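## Task

A foam block sits somewhere in the pantry cabinet. Put it on the cabinet's second level counting up from the bottom, where the cabinet floor itself is level one and the first shelf is level two, then close the cabinet door. The robot must not tip over or be left leaning, and the block and door must stay in their final state without the robot holding them.

## Robot and tools

Robot: TidyBot++, a single-arm mobile robot. The base is 0.54 m long, 0.50 m wide and 0.38 m tall, on four driven casters. On top is one seven-joint arm ending in a two-finger gripper. The shoulder sits 0.12 m ahead of the base centre, 0.68 m off the floor. Segments: upper arm 0.42 m, forearm 0.31 m, hand 0.31 m (wrist to hand point). The arm begins folded, hand pointing down, reaching up to 0.08 m past the base front with the elbow as high as 1.15 m. A downward-pointing hand reaches at most about 0.94 m high, and only near the base.

Frames: the base frame has its origin on the floor below the base centre, x forward, y left, z up. hand_pose is reported in it: the point between the finger pads, its z axis running out along the fingers, its y axis the direction the fingers close. The odometry frame is the base frame as it stood when the scene began; base_odometry counts wheel rotation only, so slip looks like motion. Heading is positive to the left, range -3.142 to 3.142. base_tilt is in degrees, positive when leaning forward or right.

execute_actions: argument actions is a list holding one action or nothing (empty just reports state and images). An action may contain base, joints, speeds. base holds exactly one relative offset from where the base last measured itself: translate_m (metres, forward positive, -2 to 2), strafe_m (metres, left positive, -2 to 2) or rotate_rad (radians, counter-clockwise from above positive, -6.3 to 6.3). joints is a dictionary of absolute targets by name, in radians: joint_1_rad (any angle, whole arm about vertical, positive = clockwise from above, opposite to heading), joint_2_rad shoulder -2.249 to 2.249, joint_3_rad any angle, joint_4_rad elbow -2.579 to 2.579, joint_5_rad any angle, joint_6_rad wrist -2.099 to 2.099, joint_7_rad any angle (hand down: positive is counter-clockwise from above; at 1.57 the fingers open sideways left/right), and gripper_pos from 0 (open) to 1 (closed); finger gap is roughly 85 x (1 - gripper_pos) mm. Continuous joints take the short way round, so larger turns need steps under half a revolution. speeds optionally caps top speed for this action: translate_m and strafe_m 0.05 to 0.5 m/s, rotate_rad 0.1 to 1.57 rad/s (defaults are the maxima). A base move needing over 8.667 s is refused, as is any unknown key or out-of-range value. cameras picks images: base_camera, wrist_camera or all; omitted or null gives all, [] gives none. Joints or base left out of an action may keep pushing toward earlier targets.

Arm geometry with joint_1_rad 0, joint_3_rad 3.14, joint_5_rad 0 (near the start): the arm is in the vertical x-z plane. Tilt from vertical (forward positive): upper arm = joint_2_rad, forearm = joint_2_rad - joint_4_rad, hand = that minus joint_6_rad. Forward offset from shoulder is the sum of length x sin(tilt); height above shoulder is the sum of length x cos(tilt).

wait: seconds from 0 to 10; commands nothing, returns state and images. zoom_image: camera (base_camera or wrist_camera) and region [x0, y0, x1, y1] in pixels of that camera's latest full image, top-left origin, at most 504 x 504. finished_scene: scene number (1 or 2); ends that scene for good and reports success.

Result lines: base_status and joint_status tell how the last accepted action ended. done = reached (for the base, wheels turned the full amount, even with slip or while blocked). off_target = stopped short, may still push. contact_stop / time_out = target dropped, holding. joint command not followed with a cause: line = self-collision check withheld arm targets (gripper still moves); these may be retried each action. on_its_own = what moved uncommanded. motor_effort = percent of max per motor, bracket is the peak. ARM HIT = hard contact with base or itself. Torque-fault and MOTOR HOT / OVER-TEMPERATURE FAULT lines mean the arm stopped; limit_stop_at_motor_heat means resend the target. If a call reports a stop, later calls in that reply are skipped. Gripper at 1 reading done means empty; off_target means something is held.

Cameras: base_camera is a pinhole 644x364 fixed on the base looking forward-down; wrist_camera is a 644x476 fisheye looking along the hand. Calibration in the session applies to the base frame.

Cautions: joint friction leaves the hand 1-2 cm off; correct by sending last command plus (wanted minus read). Held loads make the arm sag; never command a joint to its current reading while holding something. Don't drive with the arm snagged above about 0.8 m, and avoid strong sideways pushes with a raised hand: the robot can tip. A blocked base shoves hard. Avoid dropping the object, slamming the door, hard hits and sustained hard pushes. Release the item so it rests on the shelf on its own and the door stays shut; objects may occasionally be nudged by outside disturbances. Shorter robot motion time is better.

Each tool is called after "Request:" by a JSON object that holds its "op" and its "data".

## Session

Request:
{"op": "execute_actions", "data": {"actions": []}}

Scene clock: 0.00 s.
base_odometry: x=+0.000 y=+0.000 heading=+0.000 (m, m, rad; odometry frame)
base_tilt: forward=+0.7 right=+0.1 (deg)
base_status: not commanded
joint_positions: joint_1_rad=+0.051 joint_2_rad=-0.335 joint_3_rad=+3.125 joint_4_rad=-2.544 joint_5_rad=+0.019 joint_6_rad=-0.830 joint_7_rad=+1.604 gripper_pos=+0.000
joint_status: not commanded
motor_effort: joint_1_rad=-2 joint_2_rad=-2 joint_3_rad=+1 joint_4_rad=+14 joint_5_rad=+1 joint_6_rad=+2 joint_7_rad=+1 (%)
hand_pose: x=+0.2647 y=-0.0086 z=+0.5822 quat_wxyz=(+0.012, +0.999, +0.006, +0.051) (m; base frame)
pictures: base_camera, wrist_camera
Images, in order (width x height): base_camera 644x364, wrist_camera 644x476.

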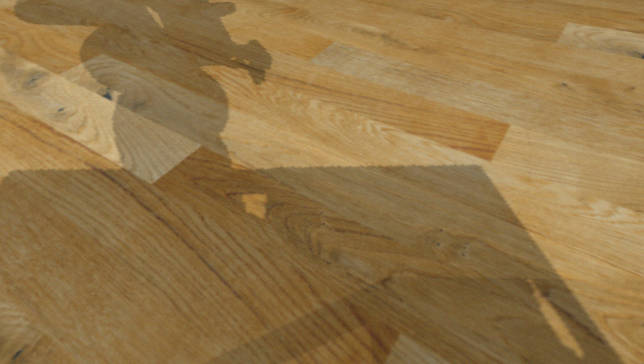

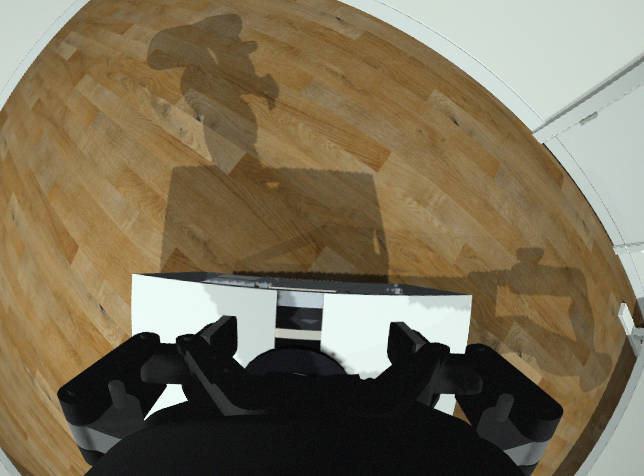

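Request:
{"op": "execute_actions", "data": {"actions": [{"joints":{"joint_6_rad":0.5,"joint_1_rad":0},"base":{"rotate_rad":-1.0}}]}}

Scene clock: 3.73 s.
base_odometry: x=+0.000 y=+0.000 heading=-1.000 (m, m, rad; odometry frame)
base_tilt: forward=+0.8 right=+0.1 (deg)
base_status: done
joint_positions: joint_1_rad=+0.022 joint_2_rad=-0.335 joint_3_rad=+3.125 joint_4_rad=-2.544 joint_5_rad=+0.019 joint_6_rad=+0.481 joint_7_rad=+1.604 gripper_pos=+0.000
joint_status: all done
motor_effort: joint_1_rad=-2(0) joint_2_rad=-7(7) joint_3_rad=+1(2) joint_4_rad=+20(20) joint_5_rad=+0(1) joint_6_rad=+9(10) joint_7_rad=+1(1) (%)
hand_pose: x=+0.5405 y=+0.0027 z=+0.8430 quat_wxyz=(+0.017, +0.760, +0.022, +0.649) (m; base frame)
pictures: base_camera, wrist_camera
camera_calibration (this result's frames):
wrist_camera: T_world_to_cam=[[0.0448236, -0.996529, 0.0701524, -0.0724982], [-0.143384, -0.0759134, -0.986751, 0.966438], [0.988652, 0.034171, -0.146289, -0.274886], [0, 0, 0, 1]] pos_world=[0.413588, 0.0105122, 0.918507]
Images, in order (width x height): base_camera 644x364, wrist_camera 644x476.

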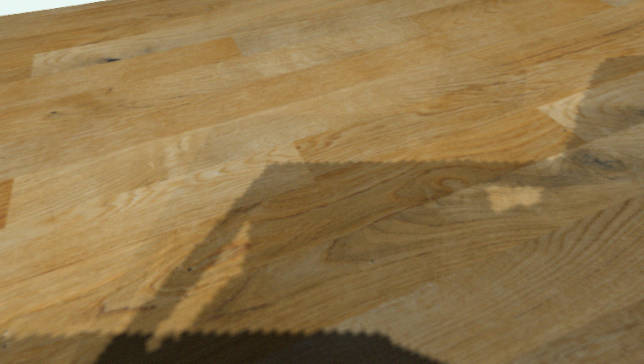

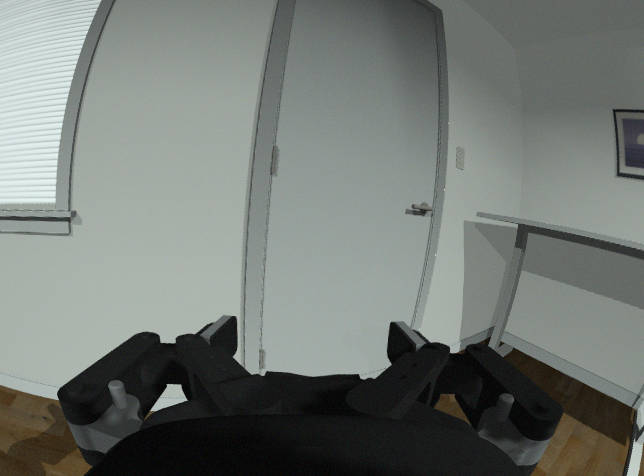

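Request:
{"op": "execute_actions", "data": {"actions": [{"base":{"rotate_rad":-2.0}}], "cameras": ["wrist_camera"]}}

Request:
{"op": "execute_actions", "data": {"actions": [{"base":{"rotate_rad":-1.8}}], "cameras": ["wrist_camera"]}}

Scene clock: 9.77 s.
base_odometry: x=+0.000 y=+0.000 heading=-2.999 (m, m, rad; odometry frame)
base_tilt: forward=+0.7 right=+0.1 (deg)
base_status: done
joint_positions: joint_1_rad=+0.017 joint_2_rad=-0.335 joint_3_rad=+3.125 joint_4_rad=-2.544 joint_5_rad=+0.019 joint_6_rad=+0.481 joint_7_rad=+1.604 gripper_pos=+0.000
joint_status: not commanded
motor_effort: joint_1_rad=+0(1) joint_2_rad=-6(7) joint_3_rad=+1(2) joint_4_rad=+20(20) joint_5_rad=-1(0) joint_6_rad=+9(9) joint_7_rad=+1(1) (%)
hand_pose: x=+0.5405 y=+0.0047 z=+0.8430 quat_wxyz=(+0.015, +0.760, +0.024, +0.649) (m; base frame)
pictures: wrist_camera
camera_calibration (this result's frames):
wrist_camera: T_world_to_cam=[[0.0494124, -0.996312, 0.0701525, -0.0730444], [-0.143033, -0.0765731, -0.986751, 0.966396], [0.988484, 0.0387237, -0.146289, -0.274866], [0, 0, 0, 1]] pos_world=[0.413536, 0.0118688, 0.918507]
Images, in order (width x height): wrist_camera 644x476.

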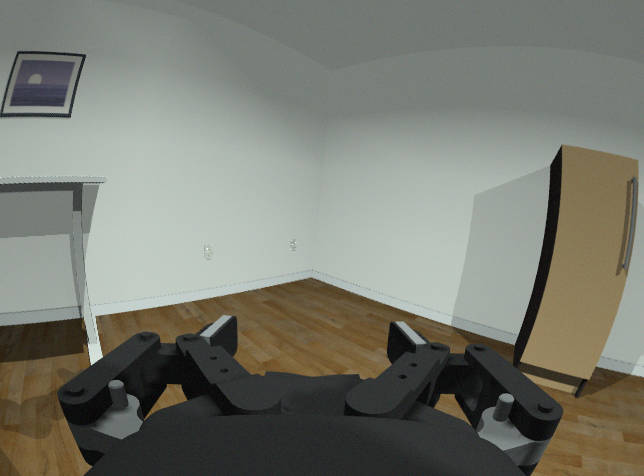

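Scene clock: 12.20 s.
base_odometry: x=+0.000 y=+0.000 heading=+1.485 (m, m, rad; odometry frame)
base_tilt: forward=+0.7 right=+0.1 (deg)
base_status: done
joint_positions: joint_1_rad=+0.015 joint_2_rad=-0.335 joint_3_rad=+3.125 joint_4_rad=-2.544 joint_5_rad=+0.019 joint_6_rad=+0.481 joint_7_rad=+1.604 gripper_pos=+0.000
joint_status: not commanded
motor_effort: joint_1_rad=+0(0) joint_2_rad=-6(7) joint_3_rad=+1(2) joint_4_rad=+20(20) joint_5_rad=+0(0) joint_6_rad=+9(9) joint_7_rad=+1(1) (%)
hand_pose: x=+0.5405 y=+0.0054 z=+0.8430 quat_wxyz=(+0.015, +0.760, +0.024, +0.649) (m; base frame)
pictures: wrist_camera
camera_calibration (this result's frames):
wrist_camera: T_world_to_cam=[[0.0510518, -0.996229, 0.0701521, -0.0732392], [-0.142907, -0.076808, -0.986751, 0.966381], [0.988419, 0.0403502, -0.146289, -0.274858], [0, 0, 0, 1]] pos_world=[0.413516, 0.0123534, 0.918507]
Images, in order (width x height): wrist_camera 644x476.

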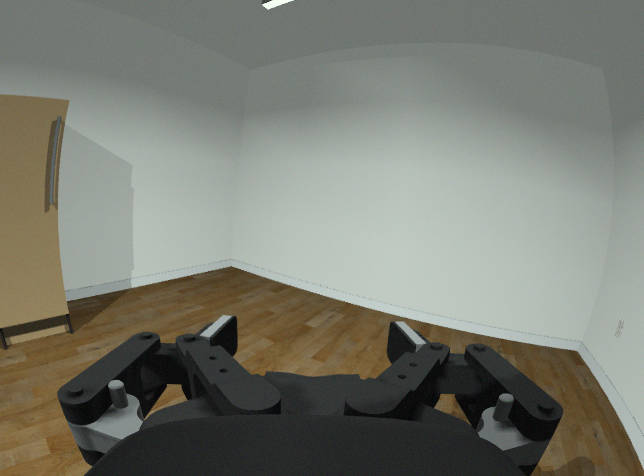

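Request:
{"op": "execute_actions", "data": {"actions": [{"base":{"rotate_rad":0.95}}]}}

Scene clock: 15.27 s.
base_odometry: x=+0.000 y=+0.000 heading=+2.434 (m, m, rad; odometry frame)
base_tilt: forward=+0.7 right=+0.1 (deg)
base_status: done
joint_positions: joint_1_rad=+0.011 joint_2_rad=-0.335 joint_3_rad=+3.124 joint_4_rad=-2.544 joint_5_rad=+0.019 joint_6_rad=+0.481 joint_7_rad=+1.604 gripper_pos=+0.000
joint_status: not commanded
motor_effort: joint_1_rad=-1(2) joint_2_rad=-6(7) joint_3_rad=+1(2) joint_4_rad=+20(20) joint_5_rad=+0(0) joint_6_rad=+9(9) joint_7_rad=+1(1) (%)
hand_pose: x=+0.5405 y=+0.0074 z=+0.8430 quat_wxyz=(+0.013, +0.760, +0.026, +0.649) (m; base frame)
pictures: base_camera, wrist_camera
camera_calibration (this result's frames):
wrist_camera: T_world_to_cam=[[0.0557912, -0.995967, 0.0702632, -0.0738787], [-0.142541, -0.0775972, -0.986743, 0.96633], [0.988215, 0.0450362, -0.146295, -0.274827], [0, 0, 0, 1]] pos_world=[0.413451, 0.0137809, 0.918504]
Images, in order (width x height): base_camera 644x364, wrist_camera 644x476.

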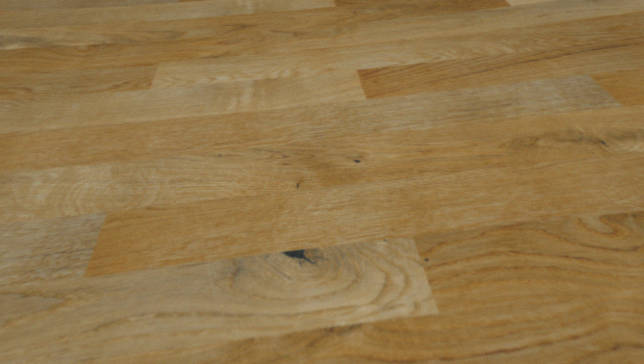

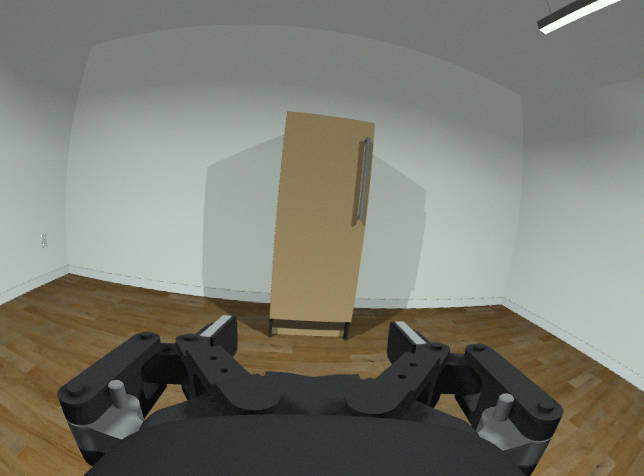

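Request:
{"op": "execute_actions", "data": {"actions": [{"base":{"rotate_rad":0.15},"joints":{"joint_6_rad":0.64,"joint_1_rad":-0.02}}], "cameras": []}}

Request:
{"op": "execute_actions", "data": {"actions": [{"base":{"strafe_m":-0.5}}], "cameras": []}}

Request:
{"op": "execute_actions", "data": {"actions": [{"base":{"translate_m":1.0}}]}}

Scene clock: 20.53 s.
base_odometry: x=+0.000 y=+0.000 heading=+2.584 (m, m, rad; odometry frame)
base_tilt: forward=+0.7 right=+0.1 (deg)
base_status: done
joint_positions: joint_1_rad=-0.003 joint_2_rad=-0.335 joint_3_rad=+3.124 joint_4_rad=-2.543 joint_5_rad=+0.019 joint_6_rad=+0.613 joint_7_rad=+1.604 gripper_pos=+0.000
joint_status: all done
motor_effort: joint_1_rad=+0(2) joint_2_rad=-7(8) joint_3_rad=+1(2) joint_4_rad=+20(22) joint_5_rad=+0(0) joint_6_rad=+9(10) joint_7_rad=+1(1) (%)
hand_pose: x=+0.5441 y=+0.0144 z=+0.8840 quat_wxyz=(+0.008, +0.715, +0.031, +0.698) (m; base frame)
pictures: none
No camera images: the call's "cameras" was empty. Leave "cameras" out to get every camera's image.

Scene clock: 22.90 s.
base_odometry: x=+0.264 y=+0.425 heading=+2.584 (m, m, rad; odometry frame)
base_tilt: forward=+0.7 right=+0.1 (deg)
base_status: done
joint_positions: joint_1_rad=-0.004 joint_2_rad=-0.335 joint_3_rad=+3.124 joint_4_rad=-2.543 joint_5_rad=+0.019 joint_6_rad=+0.613 joint_7_rad=+1.604 gripper_pos=+0.000
joint_status: not commanded
motor_effort: joint_1_rad=-1(2) joint_2_rad=-6(7) joint_3_rad=+1(2) joint_4_rad=+20(20) joint_5_rad=+0(0) joint_6_rad=+9(9) joint_7_rad=+1(1) (%)
hand_pose: x=+0.5441 y=+0.0146 z=+0.8840 quat_wxyz=(+0.008, +0.715, +0.031, +0.698) (m; base frame)
pictures: none
No camera images: the call's "cameras" was empty. Leave "cameras" out to get every camera's image.

Scene clock: 26.27 s.
base_odometry: x=-0.584 y=+0.954 heading=+2.584 (m, m, rad; odometry frame)
base_tilt: forward=+0.8 right=+0.1 (deg)
base_status: done
joint_positions: joint_1_rad=-0.004 joint_2_rad=-0.335 joint_3_rad=+3.124 joint_4_rad=-2.543 joint_5_rad=+0.019 joint_6_rad=+0.613 joint_7_rad=+1.604 gripper_pos=+0.000
joint_status: not commanded
motor_effort: joint_1_rad=-1(0) joint_2_rad=-6(9) joint_3_rad=+1(1) joint_4_rad=+20(21) joint_5_rad=+0(0) joint_6_rad=+9(10) joint_7_rad=+1(1) (%)
hand_pose: x=+0.5441 y=+0.0146 z=+0.8841 quat_wxyz=(+0.008, +0.715, +0.031, +0.698) (m; base frame)
pictures: base_camera, wrist_camera
camera_calibration (this result's frames):
wrist_camera: T_world_to_cam=[[0.0637786, -0.995146, 0.0749447, -0.0782374], [-0.00991624, -0.0757258, -0.997079, 0.944871], [0.997915, 0.0628491, -0.0146978, -0.394596], [0, 0, 0, 1]] pos_world=[0.408132, 0.0184935, 0.942175]
Images, in order (width x height): base_camera 644x364, wrist_camera 644x476.

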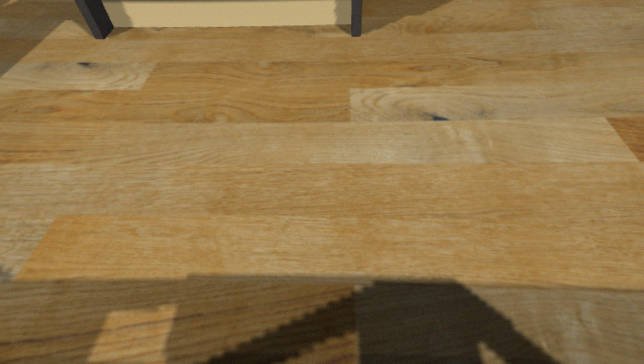

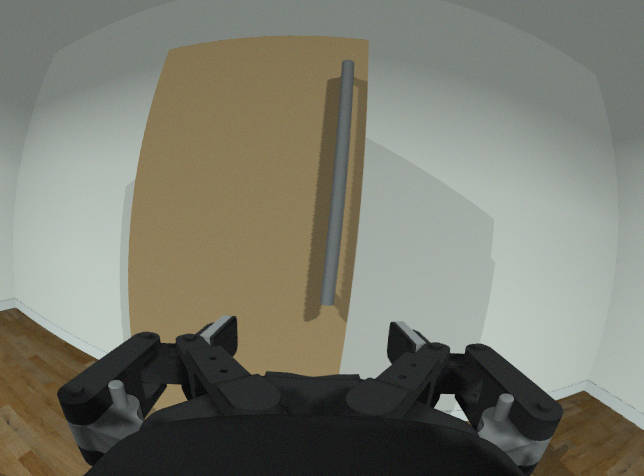

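Request:
{"op": "execute_actions", "data": {"actions": [{"base":{"translate_m":0.2}}]}}

Scene clock: 31.47 s.
base_odometry: x=-0.754 y=+1.060 heading=+2.584 (m, m, rad; odometry frame)
base_tilt: forward=+0.8 right=+0.1 (deg)
base_status: done
joint_positions: joint_1_rad=-0.004 joint_2_rad=-0.334 joint_3_rad=+3.124 joint_4_rad=-2.543 joint_5_rad=+0.019 joint_6_rad=+0.613 joint_7_rad=+1.604 gripper_pos=+0.000
joint_status: not commanded
motor_effort: joint_1_rad=-1(1) joint_2_rad=-7(11) joint_3_rad=+1(1) joint_4_rad=+20(21) joint_5_rad=+0(0) joint_6_rad=+9(10) joint_7_rad=+1(1) (%)
hand_pose: x=+0.5442 y=+0.0146 z=+0.8838 quat_wxyz=(+0.008, +0.716, +0.031, +0.698) (m; base frame)
pictures: base_camera, wrist_camera
camera_calibration (this result's frames):
wrist_camera: T_world_to_cam=[[0.0638204, -0.995146, 0.0749112, -0.0782196], [-0.0104753, -0.0757281, -0.997073, 0.944933], [0.997906, 0.062849, -0.0152575, -0.394213], [0, 0, 0, 1]] pos_world=[0.408278, 0.018494, 0.942013]
Images, in order (width x height): base_camera 644x364, wrist_camera 644x476.

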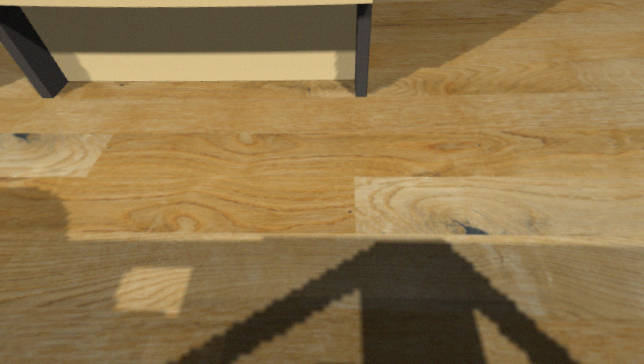

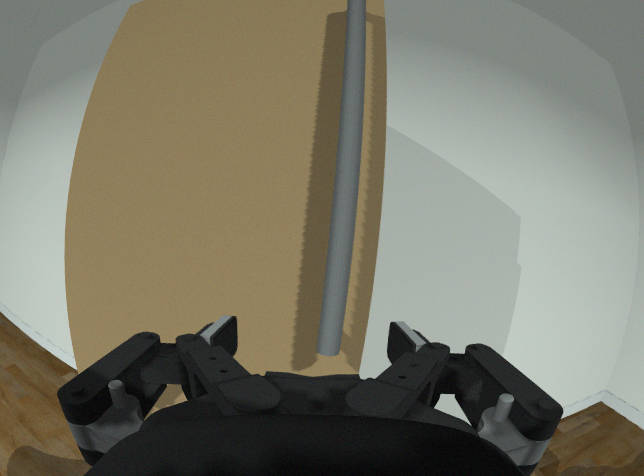

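Request:
{"op": "execute_actions", "data": {"actions": [{"base":{"strafe_m":-0.02},"joints":{"joint_4_rad":-2.45,"joint_6_rad":0.55}}], "cameras": []}}

Request:
{"op": "execute_actions", "data": {"actions": [{"base":{"translate_m":0.075},"speeds":{"translate_m":0.1}}]}}

Scene clock: 34.00 s.
base_odometry: x=-0.744 y=+1.077 heading=+2.584 (m, m, rad; odometry frame)
base_tilt: forward=+0.8 right=+0.1 (deg)
base_status: done
joint_positions: joint_1_rad=-0.004 joint_2_rad=-0.334 joint_3_rad=+3.124 joint_4_rad=-2.463 joint_5_rad=+0.019 joint_6_rad=+0.591 joint_7_rad=+1.604 gripper_pos=+0.000
joint_status: all done
motor_effort: joint_1_rad=-1(0) joint_2_rad=-7(8) joint_3_rad=+1(3) joint_4_rad=+21(22) joint_5_rad=+0(1) joint_6_rad=+9(10) joint_7_rad=+1(1) (%)
hand_pose: x=+0.5584 y=+0.0151 z=+0.9232 quat_wxyz=(+0.009, +0.695, +0.030, +0.719) (m; base frame)
pictures: none
No camera images: the call's "cameras" was empty. Leave "cameras" out to get every camera's image.

Scene clock: 35.30 s.
base_odometry: x=-0.807 y=+1.117 heading=+2.584 (m, m, rad; odometry frame)
base_tilt: forward=+0.8 right=+0.1 (deg)
base_status: done
joint_positions: joint_1_rad=-0.004 joint_2_rad=-0.334 joint_3_rad=+3.124 joint_4_rad=-2.463 joint_5_rad=+0.019 joint_6_rad=+0.590 joint_7_rad=+1.604 gripper_pos=+0.000
joint_status: not commanded
motor_effort: joint_1_rad=+0(0) joint_2_rad=-7(9) joint_3_rad=+1(2) joint_4_rad=+21(21) joint_5_rad=+1(1) joint_6_rad=+9(10) joint_7_rad=+1(1) (%)
hand_pose: x=+0.5584 y=+0.0151 z=+0.9228 quat_wxyz=(+0.009, +0.695, +0.030, +0.718) (m; base frame)
pictures: base_camera, wrist_camera
camera_calibration (this result's frames):
wrist_camera: T_world_to_cam=[[0.0595364, -0.995212, 0.0775151, -0.0815936], [0.0471514, -0.0747625, -0.996086, 0.950867], [0.997112, 0.0629583, 0.0424745, -0.460634], [0, 0, 0, 1]] pos_world=[0.419327, 0.018887, 0.973035]
Images, in order (width x height): base_camera 644x364, wrist_camera 644x476.

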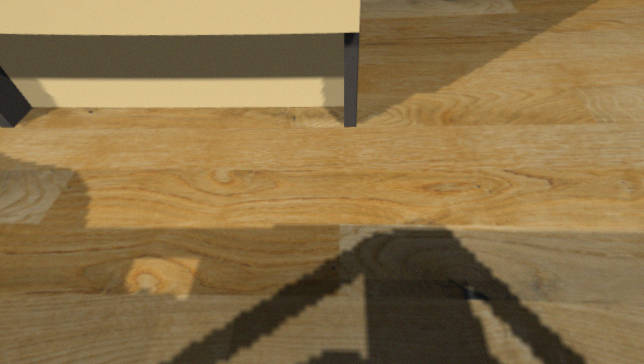

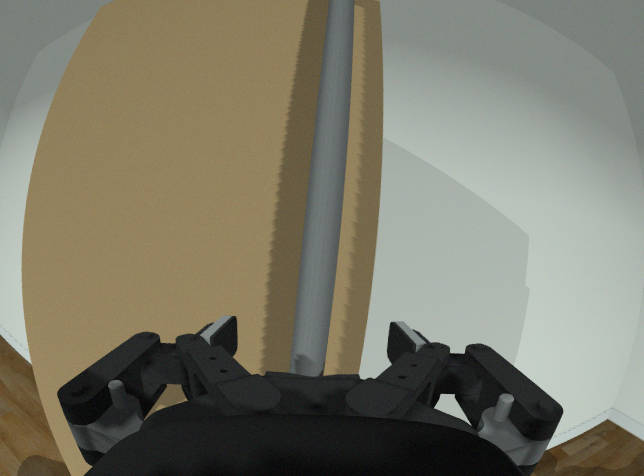

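Request:
{"op": "execute_actions", "data": {"actions": [{"base":{"translate_m":0.015}}], "cameras": []}}

Request:
{"op": "execute_actions", "data": {"actions": [{"joints":{"gripper_pos":1}}], "cameras": []}}

Request:
{"op": "execute_actions", "data": {"actions": [{"base":{"translate_m":-0.1},"speeds":{"translate_m":0.06}}]}}

Scene clock: 37.73 s.
base_odometry: x=-0.820 y=+1.125 heading=+2.584 (m, m, rad; odometry frame)
base_tilt: forward=+0.7 right=+0.1 (deg)
base_status: done
joint_positions: joint_1_rad=-0.004 joint_2_rad=-0.333 joint_3_rad=+3.124 joint_4_rad=-2.463 joint_5_rad=+0.019 joint_6_rad=+0.589 joint_7_rad=+1.604 gripper_pos=+0.000
joint_status: not commanded
motor_effort: joint_1_rad=-1(1) joint_2_rad=-7(11) joint_3_rad=+1(1) joint_4_rad=+21(21) joint_5_rad=+0(0) joint_6_rad=+9(10) joint_7_rad=+1(1) (%)
hand_pose: x=+0.5587 y=+0.0151 z=+0.9222 quat_wxyz=(+0.009, +0.696, +0.030, +0.718) (m; base frame)
pictures: none
No camera images: the call's "cameras" was empty. Leave "cameras" out to get every camera's image.

Scene clock: 39.07 s.
base_odometry: x=-0.820 y=+1.125 heading=+2.584 (m, m, rad; odometry frame)
base_tilt: forward=+0.7 right=+0.1 (deg)
base_status: not commanded
joint_positions: joint_1_rad=-0.007 joint_2_rad=-0.341 joint_3_rad=+3.123 joint_4_rad=-2.463 joint_5_rad=+0.019 joint_6_rad=+0.586 joint_7_rad=+1.604 gripper_pos=+0.999
joint_status: all done
motor_effort: joint_1_rad=-1(2) joint_2_rad=-7(9) joint_3_rad=+1(4) joint_4_rad=+22(29) joint_5_rad=+0(1) joint_6_rad=+10(11) joint_7_rad=+1(1) (%)
hand_pose: x=+0.5567 y=+0.0165 z=+0.9243 quat_wxyz=(+0.008, +0.694, +0.031, +0.719) (m; base frame)
pictures: none
No camera images: the call's "cameras" was empty. Leave "cameras" out to get every camera's image.

Scene clock: 41.23 s.
base_odometry: x=-0.735 y=+1.072 heading=+2.584 (m, m, rad; odometry frame)
base_tilt: forward=+0.7 right=+0.1 (deg)
base_status: done
joint_positions: joint_1_rad=-0.007 joint_2_rad=-0.341 joint_3_rad=+3.123 joint_4_rad=-2.463 joint_5_rad=+0.019 joint_6_rad=+0.586 joint_7_rad=+1.604 gripper_pos=+0.999
joint_status: not commanded
motor_effort: joint_1_rad=-1(1) joint_2_rad=-7(10) joint_3_rad=+1(1) joint_4_rad=+21(22) joint_5_rad=+0(0) joint_6_rad=+9(9) joint_7_rad=+1(1) (%)
hand_pose: x=+0.5568 y=+0.0165 z=+0.9245 quat_wxyz=(+0.008, +0.694, +0.031, +0.719) (m; base frame)
pictures: base_camera, wrist_camera
camera_calibration (this result's frames):
wrist_camera: T_world_to_cam=[[0.0622383, -0.995006, 0.0780385, -0.0822735], [0.0501182, -0.0749757, -0.995925, 0.95092], [0.996802, 0.0658959, 0.0452015, -0.461613], [0, 0, 0, 1]] pos_world=[0.417599, 0.0198517, 0.974332]
Images, in order (width x height): base_camera 644x364, wrist_camera 644x476.

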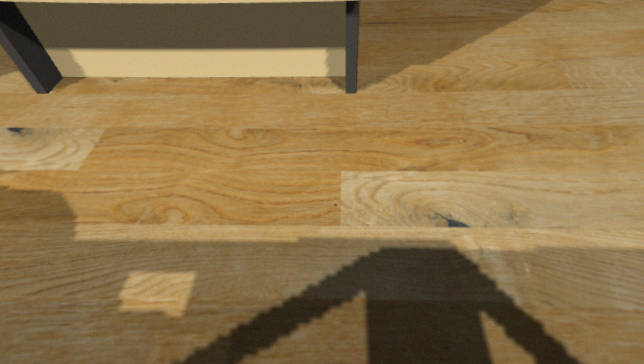

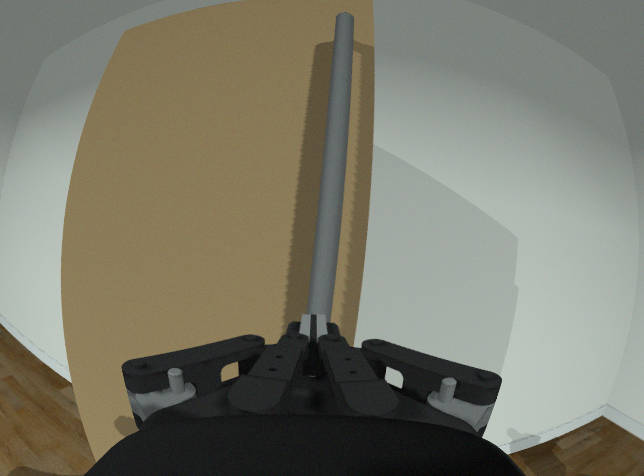

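Request:
{"op": "execute_actions", "data": {"actions": [{"joints":{"gripper_pos":0,"joint_4_rad":-2.32,"joint_6_rad":0.44}}], "cameras": []}}

Request:
{"op": "execute_actions", "data": {"actions": [{"base":{"translate_m":0.12},"speeds":{"translate_m":0.1}}]}}

Scene clock: 43.87 s.
base_odometry: x=-0.735 y=+1.072 heading=+2.584 (m, m, rad; odometry frame)
base_tilt: forward=+0.7 right=+0.1 (deg)
base_status: not commanded
joint_positions: joint_1_rad=-0.007 joint_2_rad=-0.341 joint_3_rad=+3.123 joint_4_rad=-2.335 joint_5_rad=+0.019 joint_6_rad=+0.481 joint_7_rad=+1.604 gripper_pos=+0.000
joint_status: all done
motor_effort: joint_1_rad=-1(1) joint_2_rad=-8(8) joint_3_rad=+1(1) joint_4_rad=+22(22) joint_5_rad=+0(1) joint_6_rad=+9(10) joint_7_rad=+1(1) (%)
hand_pose: x=+0.5752 y=+0.0166 z=+0.9670 quat_wxyz=(+0.009, +0.686, +0.031, +0.727) (m; base frame)
pictures: none
No camera images: the call's "cameras" was empty. Leave "cameras" out to get every camera's image.

Scene clock: 45.63 s.
base_odometry: x=-0.837 y=+1.136 heading=+2.584 (m, m, rad; odometry frame)
base_tilt: forward=+0.7 right=+0.1 (deg)
base_status: done
joint_positions: joint_1_rad=-0.007 joint_2_rad=-0.341 joint_3_rad=+3.123 joint_4_rad=-2.335 joint_5_rad=+0.019 joint_6_rad=+0.480 joint_7_rad=+1.604 gripper_pos=+0.000
joint_status: not commanded
motor_effort: joint_1_rad=-1(0) joint_2_rad=-9(11) joint_3_rad=+1(2) joint_4_rad=+22(22) joint_5_rad=+0(1) joint_6_rad=+9(10) joint_7_rad=+1(1) (%)
hand_pose: x=+0.5753 y=+0.0166 z=+0.9664 quat_wxyz=(+0.009, +0.686, +0.031, +0.726) (m; base frame)
pictures: base_camera, wrist_camera
camera_calibration (this result's frames):
wrist_camera: T_world_to_cam=[[0.058916, -0.995071, 0.0797649, -0.086308], [0.0708784, -0.0755323, -0.994621, 0.978516], [0.995744, 0.0642527, 0.066079, -0.501516], [0, 0, 0, 1]] pos_world=[0.43511, 0.0202507, 1.01328]
Images, in order (width x height): base_camera 644x364, wrist_camera 644x476.

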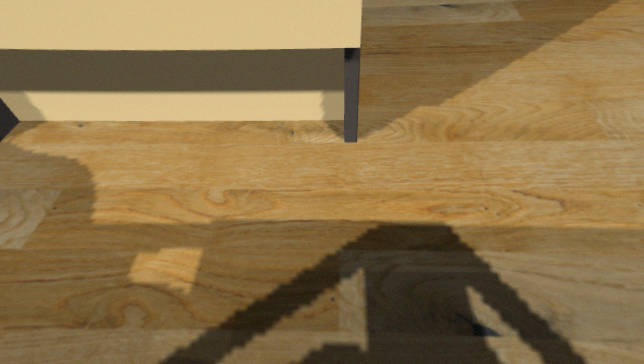

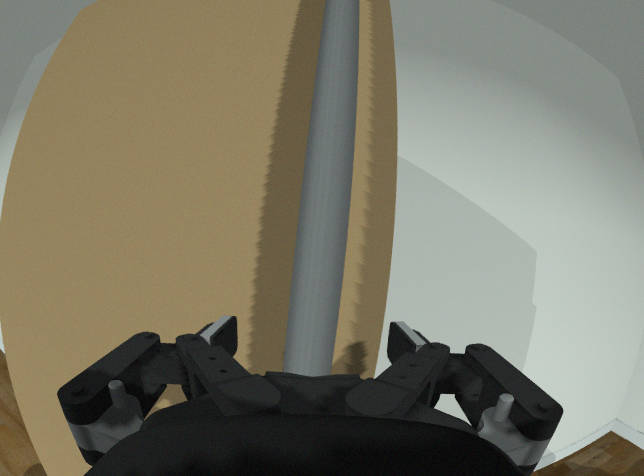

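Request:
{"op": "execute_actions", "data": {"actions": [{"base":{"translate_m":0.02}}], "cameras": []}}

Request:
{"op": "execute_actions", "data": {"actions": [{"joints":{"gripper_pos":1}}]}}

Scene clock: 47.60 s.
base_odometry: x=-0.854 y=+1.147 heading=+2.584 (m, m, rad; odometry frame)
base_tilt: forward=+0.7 right=+0.1 (deg)
base_status: done
joint_positions: joint_1_rad=-0.007 joint_2_rad=-0.336 joint_3_rad=+3.123 joint_4_rad=-2.335 joint_5_rad=+0.019 joint_6_rad=+0.479 joint_7_rad=+1.604 gripper_pos=+0.000
joint_status: not commanded
motor_effort: joint_1_rad=+0(2) joint_2_rad=-8(13) joint_3_rad=+1(2) joint_4_rad=+22(22) joint_5_rad=+0(0) joint_6_rad=+9(10) joint_7_rad=+1(1) (%)
hand_pose: x=+0.5766 y=+0.0166 z=+0.9643 quat_wxyz=(+0.009, +0.688, +0.031, +0.725) (m; base frame)
pictures: none
No camera images: the call's "cameras" was empty. Leave "cameras" out to get every camera's image.

Scene clock: 62.60 s.
base_odometry: x=-0.854 y=+1.146 heading=+2.584 (m, m, rad; odometry frame)
base_tilt: forward=+0.7 right=+0.1 (deg)
base_status: not commanded
joint_positions: joint_1_rad=-0.017 joint_2_rad=-0.364 joint_3_rad=+3.127 joint_4_rad=-2.346 joint_5_rad=+0.017 joint_6_rad=+0.471 joint_7_rad=+1.604 gripper_pos=+0.747
joint_status: gripper_pos off_target (ended at +0.747, target +1.000)
motor_effort: joint_1_rad=-4(8) joint_2_rad=+2(8) joint_3_rad=-3(9) joint_4_rad=+30(32) joint_5_rad=+4(5) joint_6_rad=+10(12) joint_7_rad=+4(4) (%)
hand_pose: x=+0.5675 y=+0.0189 z=+0.9680 quat_wxyz=(+0.006, +0.685, +0.032, +0.728) (m; base frame)
pictures: base_camera, wrist_camera
camera_calibration (this result's frames):
wrist_camera: T_world_to_cam=[[0.0643582, -0.994961, 0.0768753, -0.0840155], [0.0753565, -0.0719696, -0.994556, 0.978219], [0.995078, 0.0698009, 0.0703449, -0.497823], [0, 0, 0, 1]] pos_world=[0.427064, 0.0215584, 1.01437]
Images, in order (width x height): base_camera 644x364, wrist_camera 644x476.

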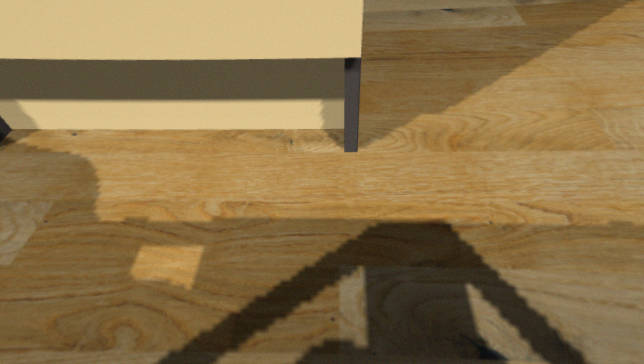

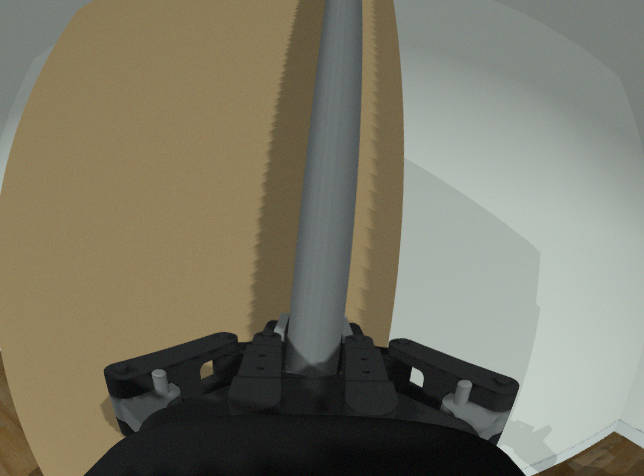

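Request:
{"op": "execute_actions", "data": {"actions": [{"base":{"translate_m":-0.12},"speeds":{"translate_m":0.06}}], "cameras": []}}

Request:
{"op": "execute_actions", "data": {"actions": [{"base":{"strafe_m":0.04},"speeds":{"strafe_m":0.06}}], "cameras": []}}

Request:
{"op": "execute_actions", "data": {"actions": [{"base":{"translate_m":-0.11},"speeds":{"translate_m":0.06}}]}}

Scene clock: 66.60 s.
base_odometry: x=-0.752 y=+1.083 heading=+2.585 (m, m, rad; odometry frame)
base_tilt: forward=+0.7 right=+0.1 (deg)
base_status: done
joint_positions: joint_1_rad=-0.035 joint_2_rad=-0.328 joint_3_rad=+3.106 joint_4_rad=-2.318 joint_5_rad=+0.017 joint_6_rad=+0.470 joint_7_rad=+1.601 gripper_pos=+0.747
joint_status: not commanded
motor_effort: joint_1_rad=+2(6) joint_2_rad=-13(15) joint_3_rad=+5(8) joint_4_rad=+18(29) joint_5_rad=+3(5) joint_6_rad=+8(11) joint_7_rad=+6(6) (%)
hand_pose: x=+0.5795 y=+0.0392 z=+0.9681 quat_wxyz=(-0.008, +0.687, +0.046, +0.725) (m; base frame)
pictures: none
No camera images: the call's "cameras" was empty. Leave "cameras" out to get every camera's image.

Scene clock: 67.73 s.
base_odometry: x=-0.773 y=+1.049 heading=+2.585 (m, m, rad; odometry frame)
base_tilt: forward=+0.7 right=+0.1 (deg)
base_status: done
joint_positions: joint_1_rad=-0.003 joint_2_rad=-0.328 joint_3_rad=+3.153 joint_4_rad=-2.318 joint_5_rad=+0.017 joint_6_rad=+0.470 joint_7_rad=+1.601 gripper_pos=+0.747
joint_status: not commanded
motor_effort: joint_1_rad=-4(8) joint_2_rad=-8(12) joint_3_rad=-3(8) joint_4_rad=+22(25) joint_5_rad=+4(6) joint_6_rad=+10(11) joint_7_rad=+4(6) (%)
hand_pose: x=+0.5816 y=-0.0012 z=+0.9681 quat_wxyz=(+0.015, +0.689, +0.014, +0.725) (m; base frame)
pictures: none
No camera images: the call's "cameras" was empty. Leave "cameras" out to get every camera's image.

Scene clock: 70.20 s.
base_odometry: x=-0.680 y=+0.991 heading=+2.585 (m, m, rad; odometry frame)
base_tilt: forward=+0.7 right=+0.1 (deg)
base_status: done
joint_positions: joint_1_rad=-0.050 joint_2_rad=-0.320 joint_3_rad=+3.093 joint_4_rad=-2.311 joint_5_rad=+0.017 joint_6_rad=+0.470 joint_7_rad=+1.599 gripper_pos=+0.747
joint_status: not commanded
motor_effort: joint_1_rad=+6(8) joint_2_rad=-15(17) joint_3_rad=+7(10) joint_4_rad=+16(23) joint_5_rad=+2(4) joint_6_rad=+8(11) joint_7_rad=+6(6) (%)
hand_pose: x=+0.5813 y=+0.0529 z=+0.9681 quat_wxyz=(-0.017, +0.687, +0.056, +0.724) (m; base frame)
pictures: base_camera, wrist_camera
camera_calibration (this result's frames):
wrist_camera: T_world_to_cam=[[0.130725, -0.988105, 0.0809865, -0.094017], [0.069721, -0.0723228, -0.994941, 0.983332], [0.988964, 0.13571, 0.0594372, -0.503313], [0, 0, 0, 1]] pos_world=[0.44149, 0.0465234, 1.01589]
Images, in order (width x height): base_camera 644x364, wrist_camera 644x476.

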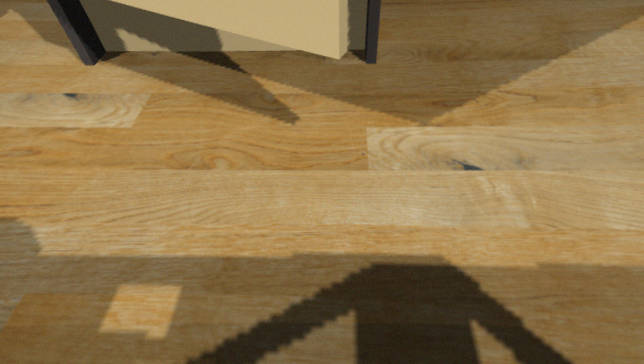

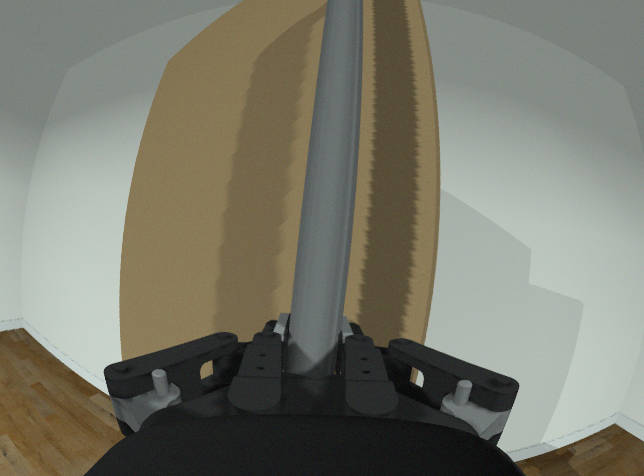

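Request:
{"op": "execute_actions", "data": {"actions": [{"base":{"strafe_m":0.09},"speeds":{"strafe_m":0.08}}], "cameras": []}}

Request:
{"op": "execute_actions", "data": {"actions": [{"base":{"translate_m":-0.09},"speeds":{"translate_m":0.08}}], "cameras": []}}

Request:
{"op": "execute_actions", "data": {"actions": [{"base":{"strafe_m":0.1},"speeds":{"strafe_m":0.08}}], "cameras": []}}

Request:
{"op": "execute_actions", "data": {"actions": [{"base":{"translate_m":-0.06},"speeds":{"translate_m":0.08}}], "cameras": []}}

Request:
{"op": "execute_actions", "data": {"actions": [{"base":{"strafe_m":0.1},"speeds":{"strafe_m":0.08}}]}}

Scene clock: 75.37 s.
base_odometry: x=-0.727 y=+0.915 heading=+2.584 (m, m, rad; odometry frame)
base_tilt: forward=+0.7 right=+0.1 (deg)
base_status: done
joint_positions: joint_1_rad=+0.032 joint_2_rad=-0.333 joint_3_rad=+3.187 joint_4_rad=-2.321 joint_5_rad=+0.009 joint_6_rad=+0.469 joint_7_rad=+1.599 gripper_pos=+0.747
joint_status: not commanded
motor_effort: joint_1_rad=-11(14) joint_2_rad=-4(15) joint_3_rad=-10(13) joint_4_rad=+26(27) joint_5_rad=+6(7) joint_6_rad=+10(11) joint_7_rad=+3(6) (%)
hand_pose: x=+0.5791 y=-0.0360 z=+0.9682 quat_wxyz=(+0.034, +0.688, -0.017, +0.724) (m; base frame)
pictures: none
No camera images: the call's "cameras" was empty. Leave "cameras" out to get every camera's image.

Scene clock: 77.17 s.
base_odometry: x=-0.651 y=+0.867 heading=+2.585 (m, m, rad; odometry frame)
base_tilt: forward=+0.7 right=+0.1 (deg)
base_status: done
joint_positions: joint_1_rad=-0.038 joint_2_rad=-0.324 joint_3_rad=+3.106 joint_4_rad=-2.314 joint_5_rad=+0.009 joint_6_rad=+0.469 joint_7_rad=+1.599 gripper_pos=+0.747
joint_status: not commanded
motor_effort: joint_1_rad=+2(11) joint_2_rad=-12(16) joint_3_rad=+4(10) joint_4_rad=+18(24) joint_5_rad=+2(5) joint_6_rad=+8(10) joint_7_rad=+5(6) (%)
hand_pose: x=+0.5811 y=+0.0390 z=+0.9680 quat_wxyz=(-0.010, +0.688, +0.043, +0.724) (m; base frame)
pictures: none
No camera images: the call's "cameras" was empty. Leave "cameras" out to get every camera's image.

Scene clock: 78.97 s.
base_odometry: x=-0.704 y=+0.782 heading=+2.584 (m, m, rad; odometry frame)
base_tilt: forward=+0.7 right=+0.1 (deg)
base_status: done
joint_positions: joint_1_rad=+0.041 joint_2_rad=-0.363 joint_3_rad=+3.194 joint_4_rad=-2.343 joint_5_rad=+0.006 joint_6_rad=+0.468 joint_7_rad=+1.599 gripper_pos=+0.748
joint_status: not commanded
motor_effort: joint_1_rad=-13(15) joint_2_rad=+2(12) joint_3_rad=-12(15) joint_4_rad=+29(31) joint_5_rad=+6(8) joint_6_rad=+11(11) joint_7_rad=+2(5) (%)
hand_pose: x=+0.5674 y=-0.0435 z=+0.9682 quat_wxyz=(+0.037, +0.686, -0.025, +0.726) (m; base frame)
pictures: none
No camera images: the call's "cameras" was empty. Leave "cameras" out to get every camera's image.

Scene clock: 80.37 s.
base_odometry: x=-0.653 y=+0.751 heading=+2.584 (m, m, rad; odometry frame)
base_tilt: forward=+0.7 right=+0.1 (deg)
base_status: done
joint_positions: joint_1_rad=-0.019 joint_2_rad=-0.328 joint_3_rad=+3.127 joint_4_rad=-2.317 joint_5_rad=+0.006 joint_6_rad=+0.468 joint_7_rad=+1.599 gripper_pos=+0.749
joint_status: not commanded
motor_effort: joint_1_rad=-1(13) joint_2_rad=-11(16) joint_3_rad=+0(12) joint_4_rad=+19(28) joint_5_rad=+5(6) joint_6_rad=+8(10) joint_7_rad=+5(5) (%)
hand_pose: x=+0.5812 y=+0.0187 z=+0.9681 quat_wxyz=(+0.001, +0.689, +0.025, +0.725) (m; base frame)
pictures: none
No camera images: the call's "cameras" was empty. Leave "cameras" out to get every camera's image.

Scene clock: 82.17 s.
base_odometry: x=-0.705 y=+0.666 heading=+2.584 (m, m, rad; odometry frame)
base_tilt: forward=+0.7 right=+0.1 (deg)
base_status: done
joint_positions: joint_1_rad=+0.041 joint_2_rad=-0.383 joint_3_rad=+3.189 joint_4_rad=-2.357 joint_5_rad=+0.006 joint_6_rad=+0.467 joint_7_rad=+1.599 gripper_pos=+0.749
joint_status: not commanded
motor_effort: joint_1_rad=-12(16) joint_2_rad=+4(11) joint_3_rad=-11(14) joint_4_rad=+30(34) joint_5_rad=+5(7) joint_6_rad=+11(12) joint_7_rad=+0(5) (%)
hand_pose: x=+0.5604 y=-0.0406 z=+0.9681 quat_wxyz=(+0.036, +0.684, -0.023, +0.728) (m; base frame)
pictures: base_camera, wrist_camera
camera_calibration (this result's frames):
wrist_camera: T_world_to_cam=[[-0.055097, -0.997746, 0.0382921, -0.0385196], [0.0716829, -0.042204, -0.996534, 0.979703], [0.995905, -0.0521612, 0.0738467, -0.495488], [0, 0, 0, 1]] pos_world=[0.421109, -0.0229306, 1.01437]
Images, in order (width x height): base_camera 644x364, wrist_camera 644x476.

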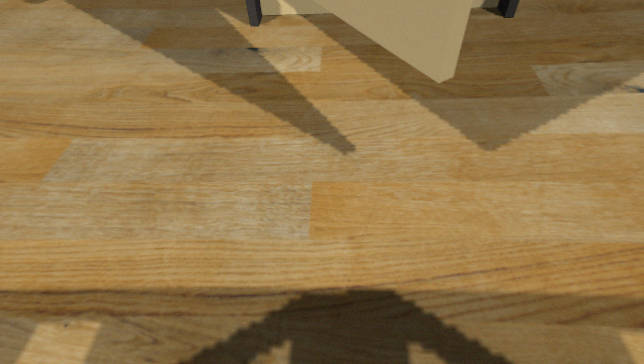

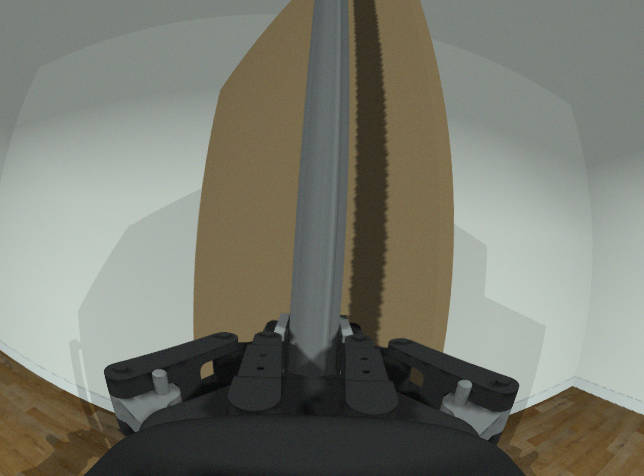

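Request:
{"op": "execute_actions", "data": {"actions": [{"joints":{"gripper_pos":0.2}}], "cameras": []}}

Request:
{"op": "execute_actions", "data": {"actions": [{"base":{"translate_m":-0.12},"speeds":{"translate_m":0.1}}], "cameras": []}}

Request:
{"op": "execute_actions", "data": {"actions": [{"base":{"strafe_m":-0.25},"joints":{"gripper_pos":1}}], "cameras": []}}

Request:
{"op": "execute_actions", "data": {"actions": [{"base":{"translate_m":0.25}}]}}

Scene clock: 86.03 s.
base_odometry: x=-0.705 y=+0.666 heading=+2.584 (m, m, rad; odometry frame)
base_tilt: forward=+0.7 right=+0.1 (deg)
base_status: not commanded
joint_positions: joint_1_rad=+0.000 joint_2_rad=-0.353 joint_3_rad=+3.138 joint_4_rad=-2.334 joint_5_rad=+0.006 joint_6_rad=+0.467 joint_7_rad=+1.599 gripper_pos=+0.200
joint_status: all done
motor_effort: joint_1_rad=-2(13) joint_2_rad=-6(8) joint_3_rad=+0(11) joint_4_rad=+22(30) joint_5_rad=+1(5) joint_6_rad=+9(10) joint_7_rad=+1(0) (%)
hand_pose: x=+0.5726 y=+0.0038 z=+0.9689 quat_wxyz=(+0.010, +0.687, +0.014, +0.727) (m; base frame)
pictures: none
No camera images: the call's "cameras" was empty. Leave "cameras" out to get every camera's image.

Scene clock: 87.80 s.
base_odometry: x=-0.604 y=+0.602 heading=+2.584 (m, m, rad; odometry frame)
base_tilt: forward=+0.7 right=+0.1 (deg)
base_status: done
joint_positions: joint_1_rad=-0.001 joint_2_rad=-0.346 joint_3_rad=+3.137 joint_4_rad=-2.333 joint_5_rad=+0.006 joint_6_rad=+0.467 joint_7_rad=+1.599 gripper_pos=+0.200
joint_status: not commanded
motor_effort: joint_1_rad=-1(2) joint_2_rad=-8(11) joint_3_rad=+1(0) joint_4_rad=+22(22) joint_5_rad=+0(0) joint_6_rad=+9(10) joint_7_rad=+1(1) (%)
hand_pose: x=+0.5747 y=+0.0050 z=+0.9660 quat_wxyz=(+0.010, +0.689, +0.015, +0.725) (m; base frame)
pictures: none
No camera images: the call's "cameras" was empty. Leave "cameras" out to get every camera's image.

Scene clock: 89.60 s.
base_odometry: x=-0.471 y=+0.814 heading=+2.584 (m, m, rad; odometry frame)
base_tilt: forward=+0.7 right=+0.1 (deg)
base_status: done
joint_positions: joint_1_rad=-0.002 joint_2_rad=-0.346 joint_3_rad=+3.135 joint_4_rad=-2.333 joint_5_rad=+0.006 joint_6_rad=+0.467 joint_7_rad=+1.599 gripper_pos=+0.999
joint_status: all done
motor_effort: joint_1_rad=-1(2) joint_2_rad=-8(8) joint_3_rad=+1(2) joint_4_rad=+22(22) joint_5_rad=+0(1) joint_6_rad=+9(9) joint_7_rad=+1(1) (%)
hand_pose: x=+0.5746 y=+0.0067 z=+0.9660 quat_wxyz=(+0.009, +0.689, +0.016, +0.725) (m; base frame)
pictures: none
No camera images: the call's "cameras" was empty. Leave "cameras" out to get every camera's image.

Scene clock: 91.37 s.
base_odometry: x=-0.683 y=+0.947 heading=+2.583 (m, m, rad; odometry frame)
base_tilt: forward=+0.7 right=+0.1 (deg)
base_status: done
joint_positions: joint_1_rad=-0.002 joint_2_rad=-0.341 joint_3_rad=+3.135 joint_4_rad=-2.333 joint_5_rad=+0.006 joint_6_rad=+0.467 joint_7_rad=+1.599 gripper_pos=+0.999
joint_status: not commanded
motor_effort: joint_1_rad=-1(1) joint_2_rad=-9(11) joint_3_rad=+1(1) joint_4_rad=+22(23) joint_5_rad=+0(1) joint_6_rad=+9(10) joint_7_rad=+1(1) (%)
hand_pose: x=+0.5760 y=+0.0067 z=+0.9639 quat_wxyz=(+0.009, +0.691, +0.016, +0.723) (m; base frame)
pictures: base_camera, wrist_camera
camera_calibration (this result's frames):
wrist_camera: T_world_to_cam=[[0.0393585, -0.997549, 0.0578525, -0.0635715], [0.0586559, -0.055491, -0.996735, 0.984172], [0.997502, 0.0426234, 0.0563281, -0.492919], [0, 0, 0, 1]] pos_world=[0.436462, 0.0122069, 1.0124]
Images, in order (width x height): base_camera 644x364, wrist_camera 644x476.

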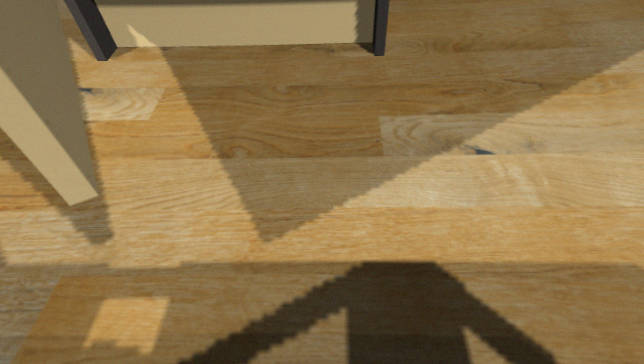

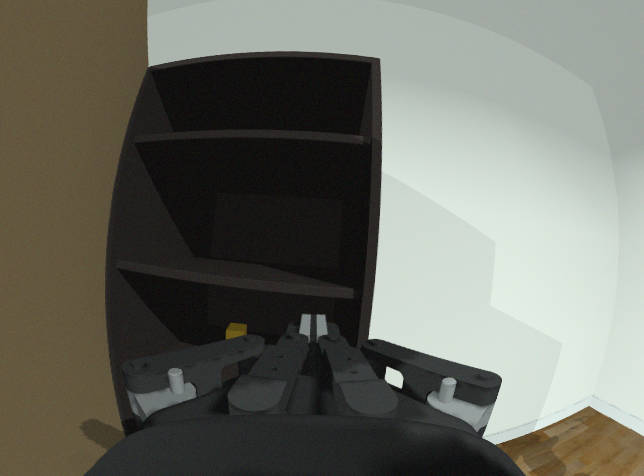

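Request:
{"op": "execute_actions", "data": {"actions": [{"base":{"translate_m":0.1}}], "cameras": []}}

Request:
{"op": "execute_actions", "data": {"actions": [{"joints":{"joint_1_rad":-0.9}}]}}

Request:
{"op": "execute_actions", "data": {"actions": [{"joints":{"joint_1_rad":-0.25,"joint_6_rad":0.0,"gripper_pos":0}}]}}

Scene clock: 96.80 s.
base_odometry: x=-0.768 y=+1.000 heading=+2.583 (m, m, rad; odometry frame)
base_tilt: forward=+0.8 right=+0.1 (deg)
base_status: done
joint_positions: joint_1_rad=-0.002 joint_2_rad=-0.338 joint_3_rad=+3.135 joint_4_rad=-2.333 joint_5_rad=+0.006 joint_6_rad=+0.467 joint_7_rad=+1.599 gripper_pos=+0.999
joint_status: not commanded
motor_effort: joint_1_rad=-1(1) joint_2_rad=-9(12) joint_3_rad=+1(2) joint_4_rad=+22(23) joint_5_rad=+0(0) joint_6_rad=+9(9) joint_7_rad=+1(1) (%)
hand_pose: x=+0.5768 y=+0.0067 z=+0.9627 quat_wxyz=(+0.009, +0.692, +0.016, +0.722) (m; base frame)
pictures: none
No camera images: the call's "cameras" was empty. Leave "cameras" out to get every camera's image.

Scene clock: 98.97 s.
base_odometry: x=-0.767 y=+1.000 heading=+2.583 (m, m, rad; odometry frame)
base_tilt: forward=+0.7 right=+0.1 (deg)
base_status: not commanded
joint_positions: joint_1_rad=-0.736 joint_2_rad=-0.337 joint_3_rad=+3.260 joint_4_rad=-2.334 joint_5_rad=-0.010 joint_6_rad=+0.466 joint_7_rad=+1.599 gripper_pos=+0.999
joint_status: joint_1_rad off_target (ended at -0.736, target -0.900)
motor_effort: joint_1_rad=-26(25) joint_2_rad=-5(13) joint_3_rad=-26(26) joint_4_rad=+29(29) joint_5_rad=+10(10) joint_6_rad=+11(11) joint_7_rad=+0(0) (%)
hand_pose: x=+0.4987 y=+0.2602 z=+0.9603 quat_wxyz=(-0.226, +0.663, +0.205, +0.684) (m; base frame)
pictures: base_camera, wrist_camera
camera_calibration (this result's frames):
wrist_camera: T_world_to_cam=[[0.604359, -0.796709, 0.00223229, -0.0880799], [0.0409942, 0.0282986, -0.998759, 0.988204], [0.795656, 0.603701, 0.049763, -0.465388], [0, 0, 0, 1]] pos_world=[0.38301, 0.182816, 1.01033]
Images, in order (width x height): base_camera 644x364, wrist_camera 644x476.

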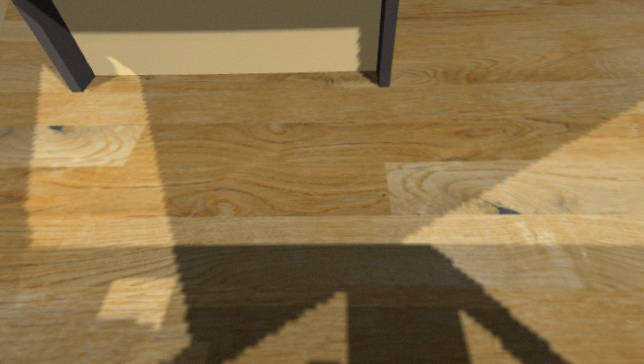

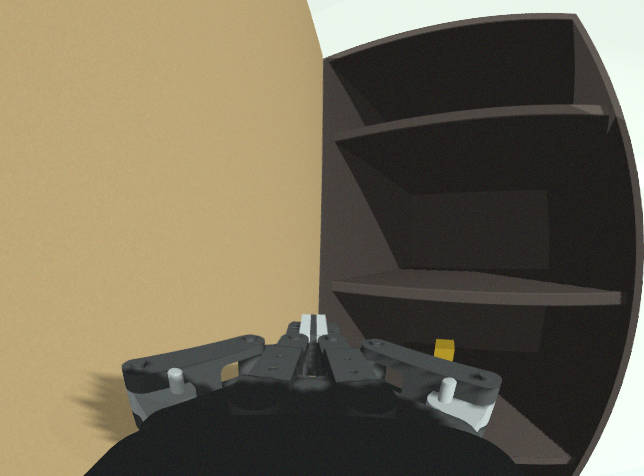

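Scene clock: 100.87 s.
base_odometry: x=-0.768 y=+1.000 heading=+2.583 (m, m, rad; odometry frame)
base_tilt: forward=+0.7 right=+0.1 (deg)
base_status: not commanded
joint_positions: joint_1_rad=-0.269 joint_2_rad=-0.336 joint_3_rad=+3.119 joint_4_rad=-2.313 joint_5_rad=-0.017 joint_6_rad=+0.040 joint_7_rad=+1.599 gripper_pos=+0.000
joint_status: all done
motor_effort: joint_1_rad=+0(27) joint_2_rad=-9(10) joint_3_rad=+1(27) joint_4_rad=+22(28) joint_5_rad=+0(12) joint_6_rad=+9(12) joint_7_rad=+1(2) (%)
hand_pose: x=+0.5403 y=+0.1284 z=+0.8432 quat_wxyz=(-0.076, +0.815, +0.125, +0.561) (m; base frame)
pictures: base_camera, wrist_camera
camera_calibration (this result's frames):
wrist_camera: T_world_to_cam=[[0.323824, -0.945754, 0.0262357, -0.0675172], [-0.320783, -0.135838, -0.937361, 1.03801], [0.890077, 0.295124, -0.347369, -0.089655], [0, 0, 0, 1]] pos_world=[0.434638, 0.103606, 0.943615]
Images, in order (width x height): base_camera 644x364, wrist_camera 644x476.

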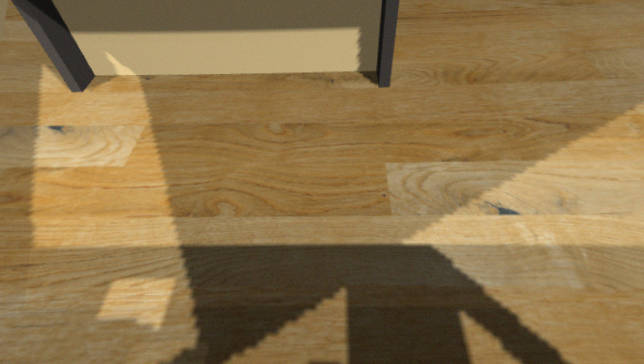

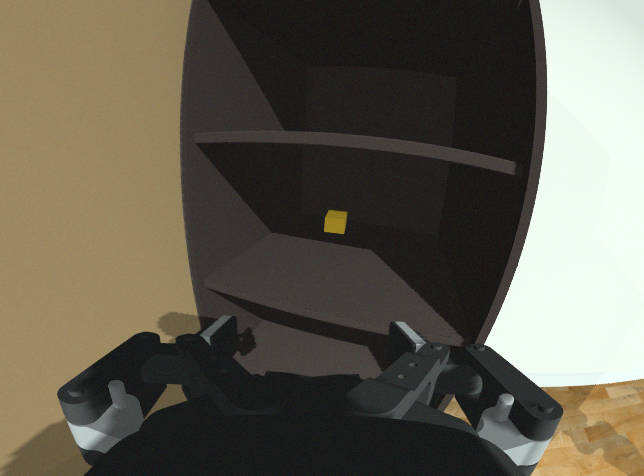

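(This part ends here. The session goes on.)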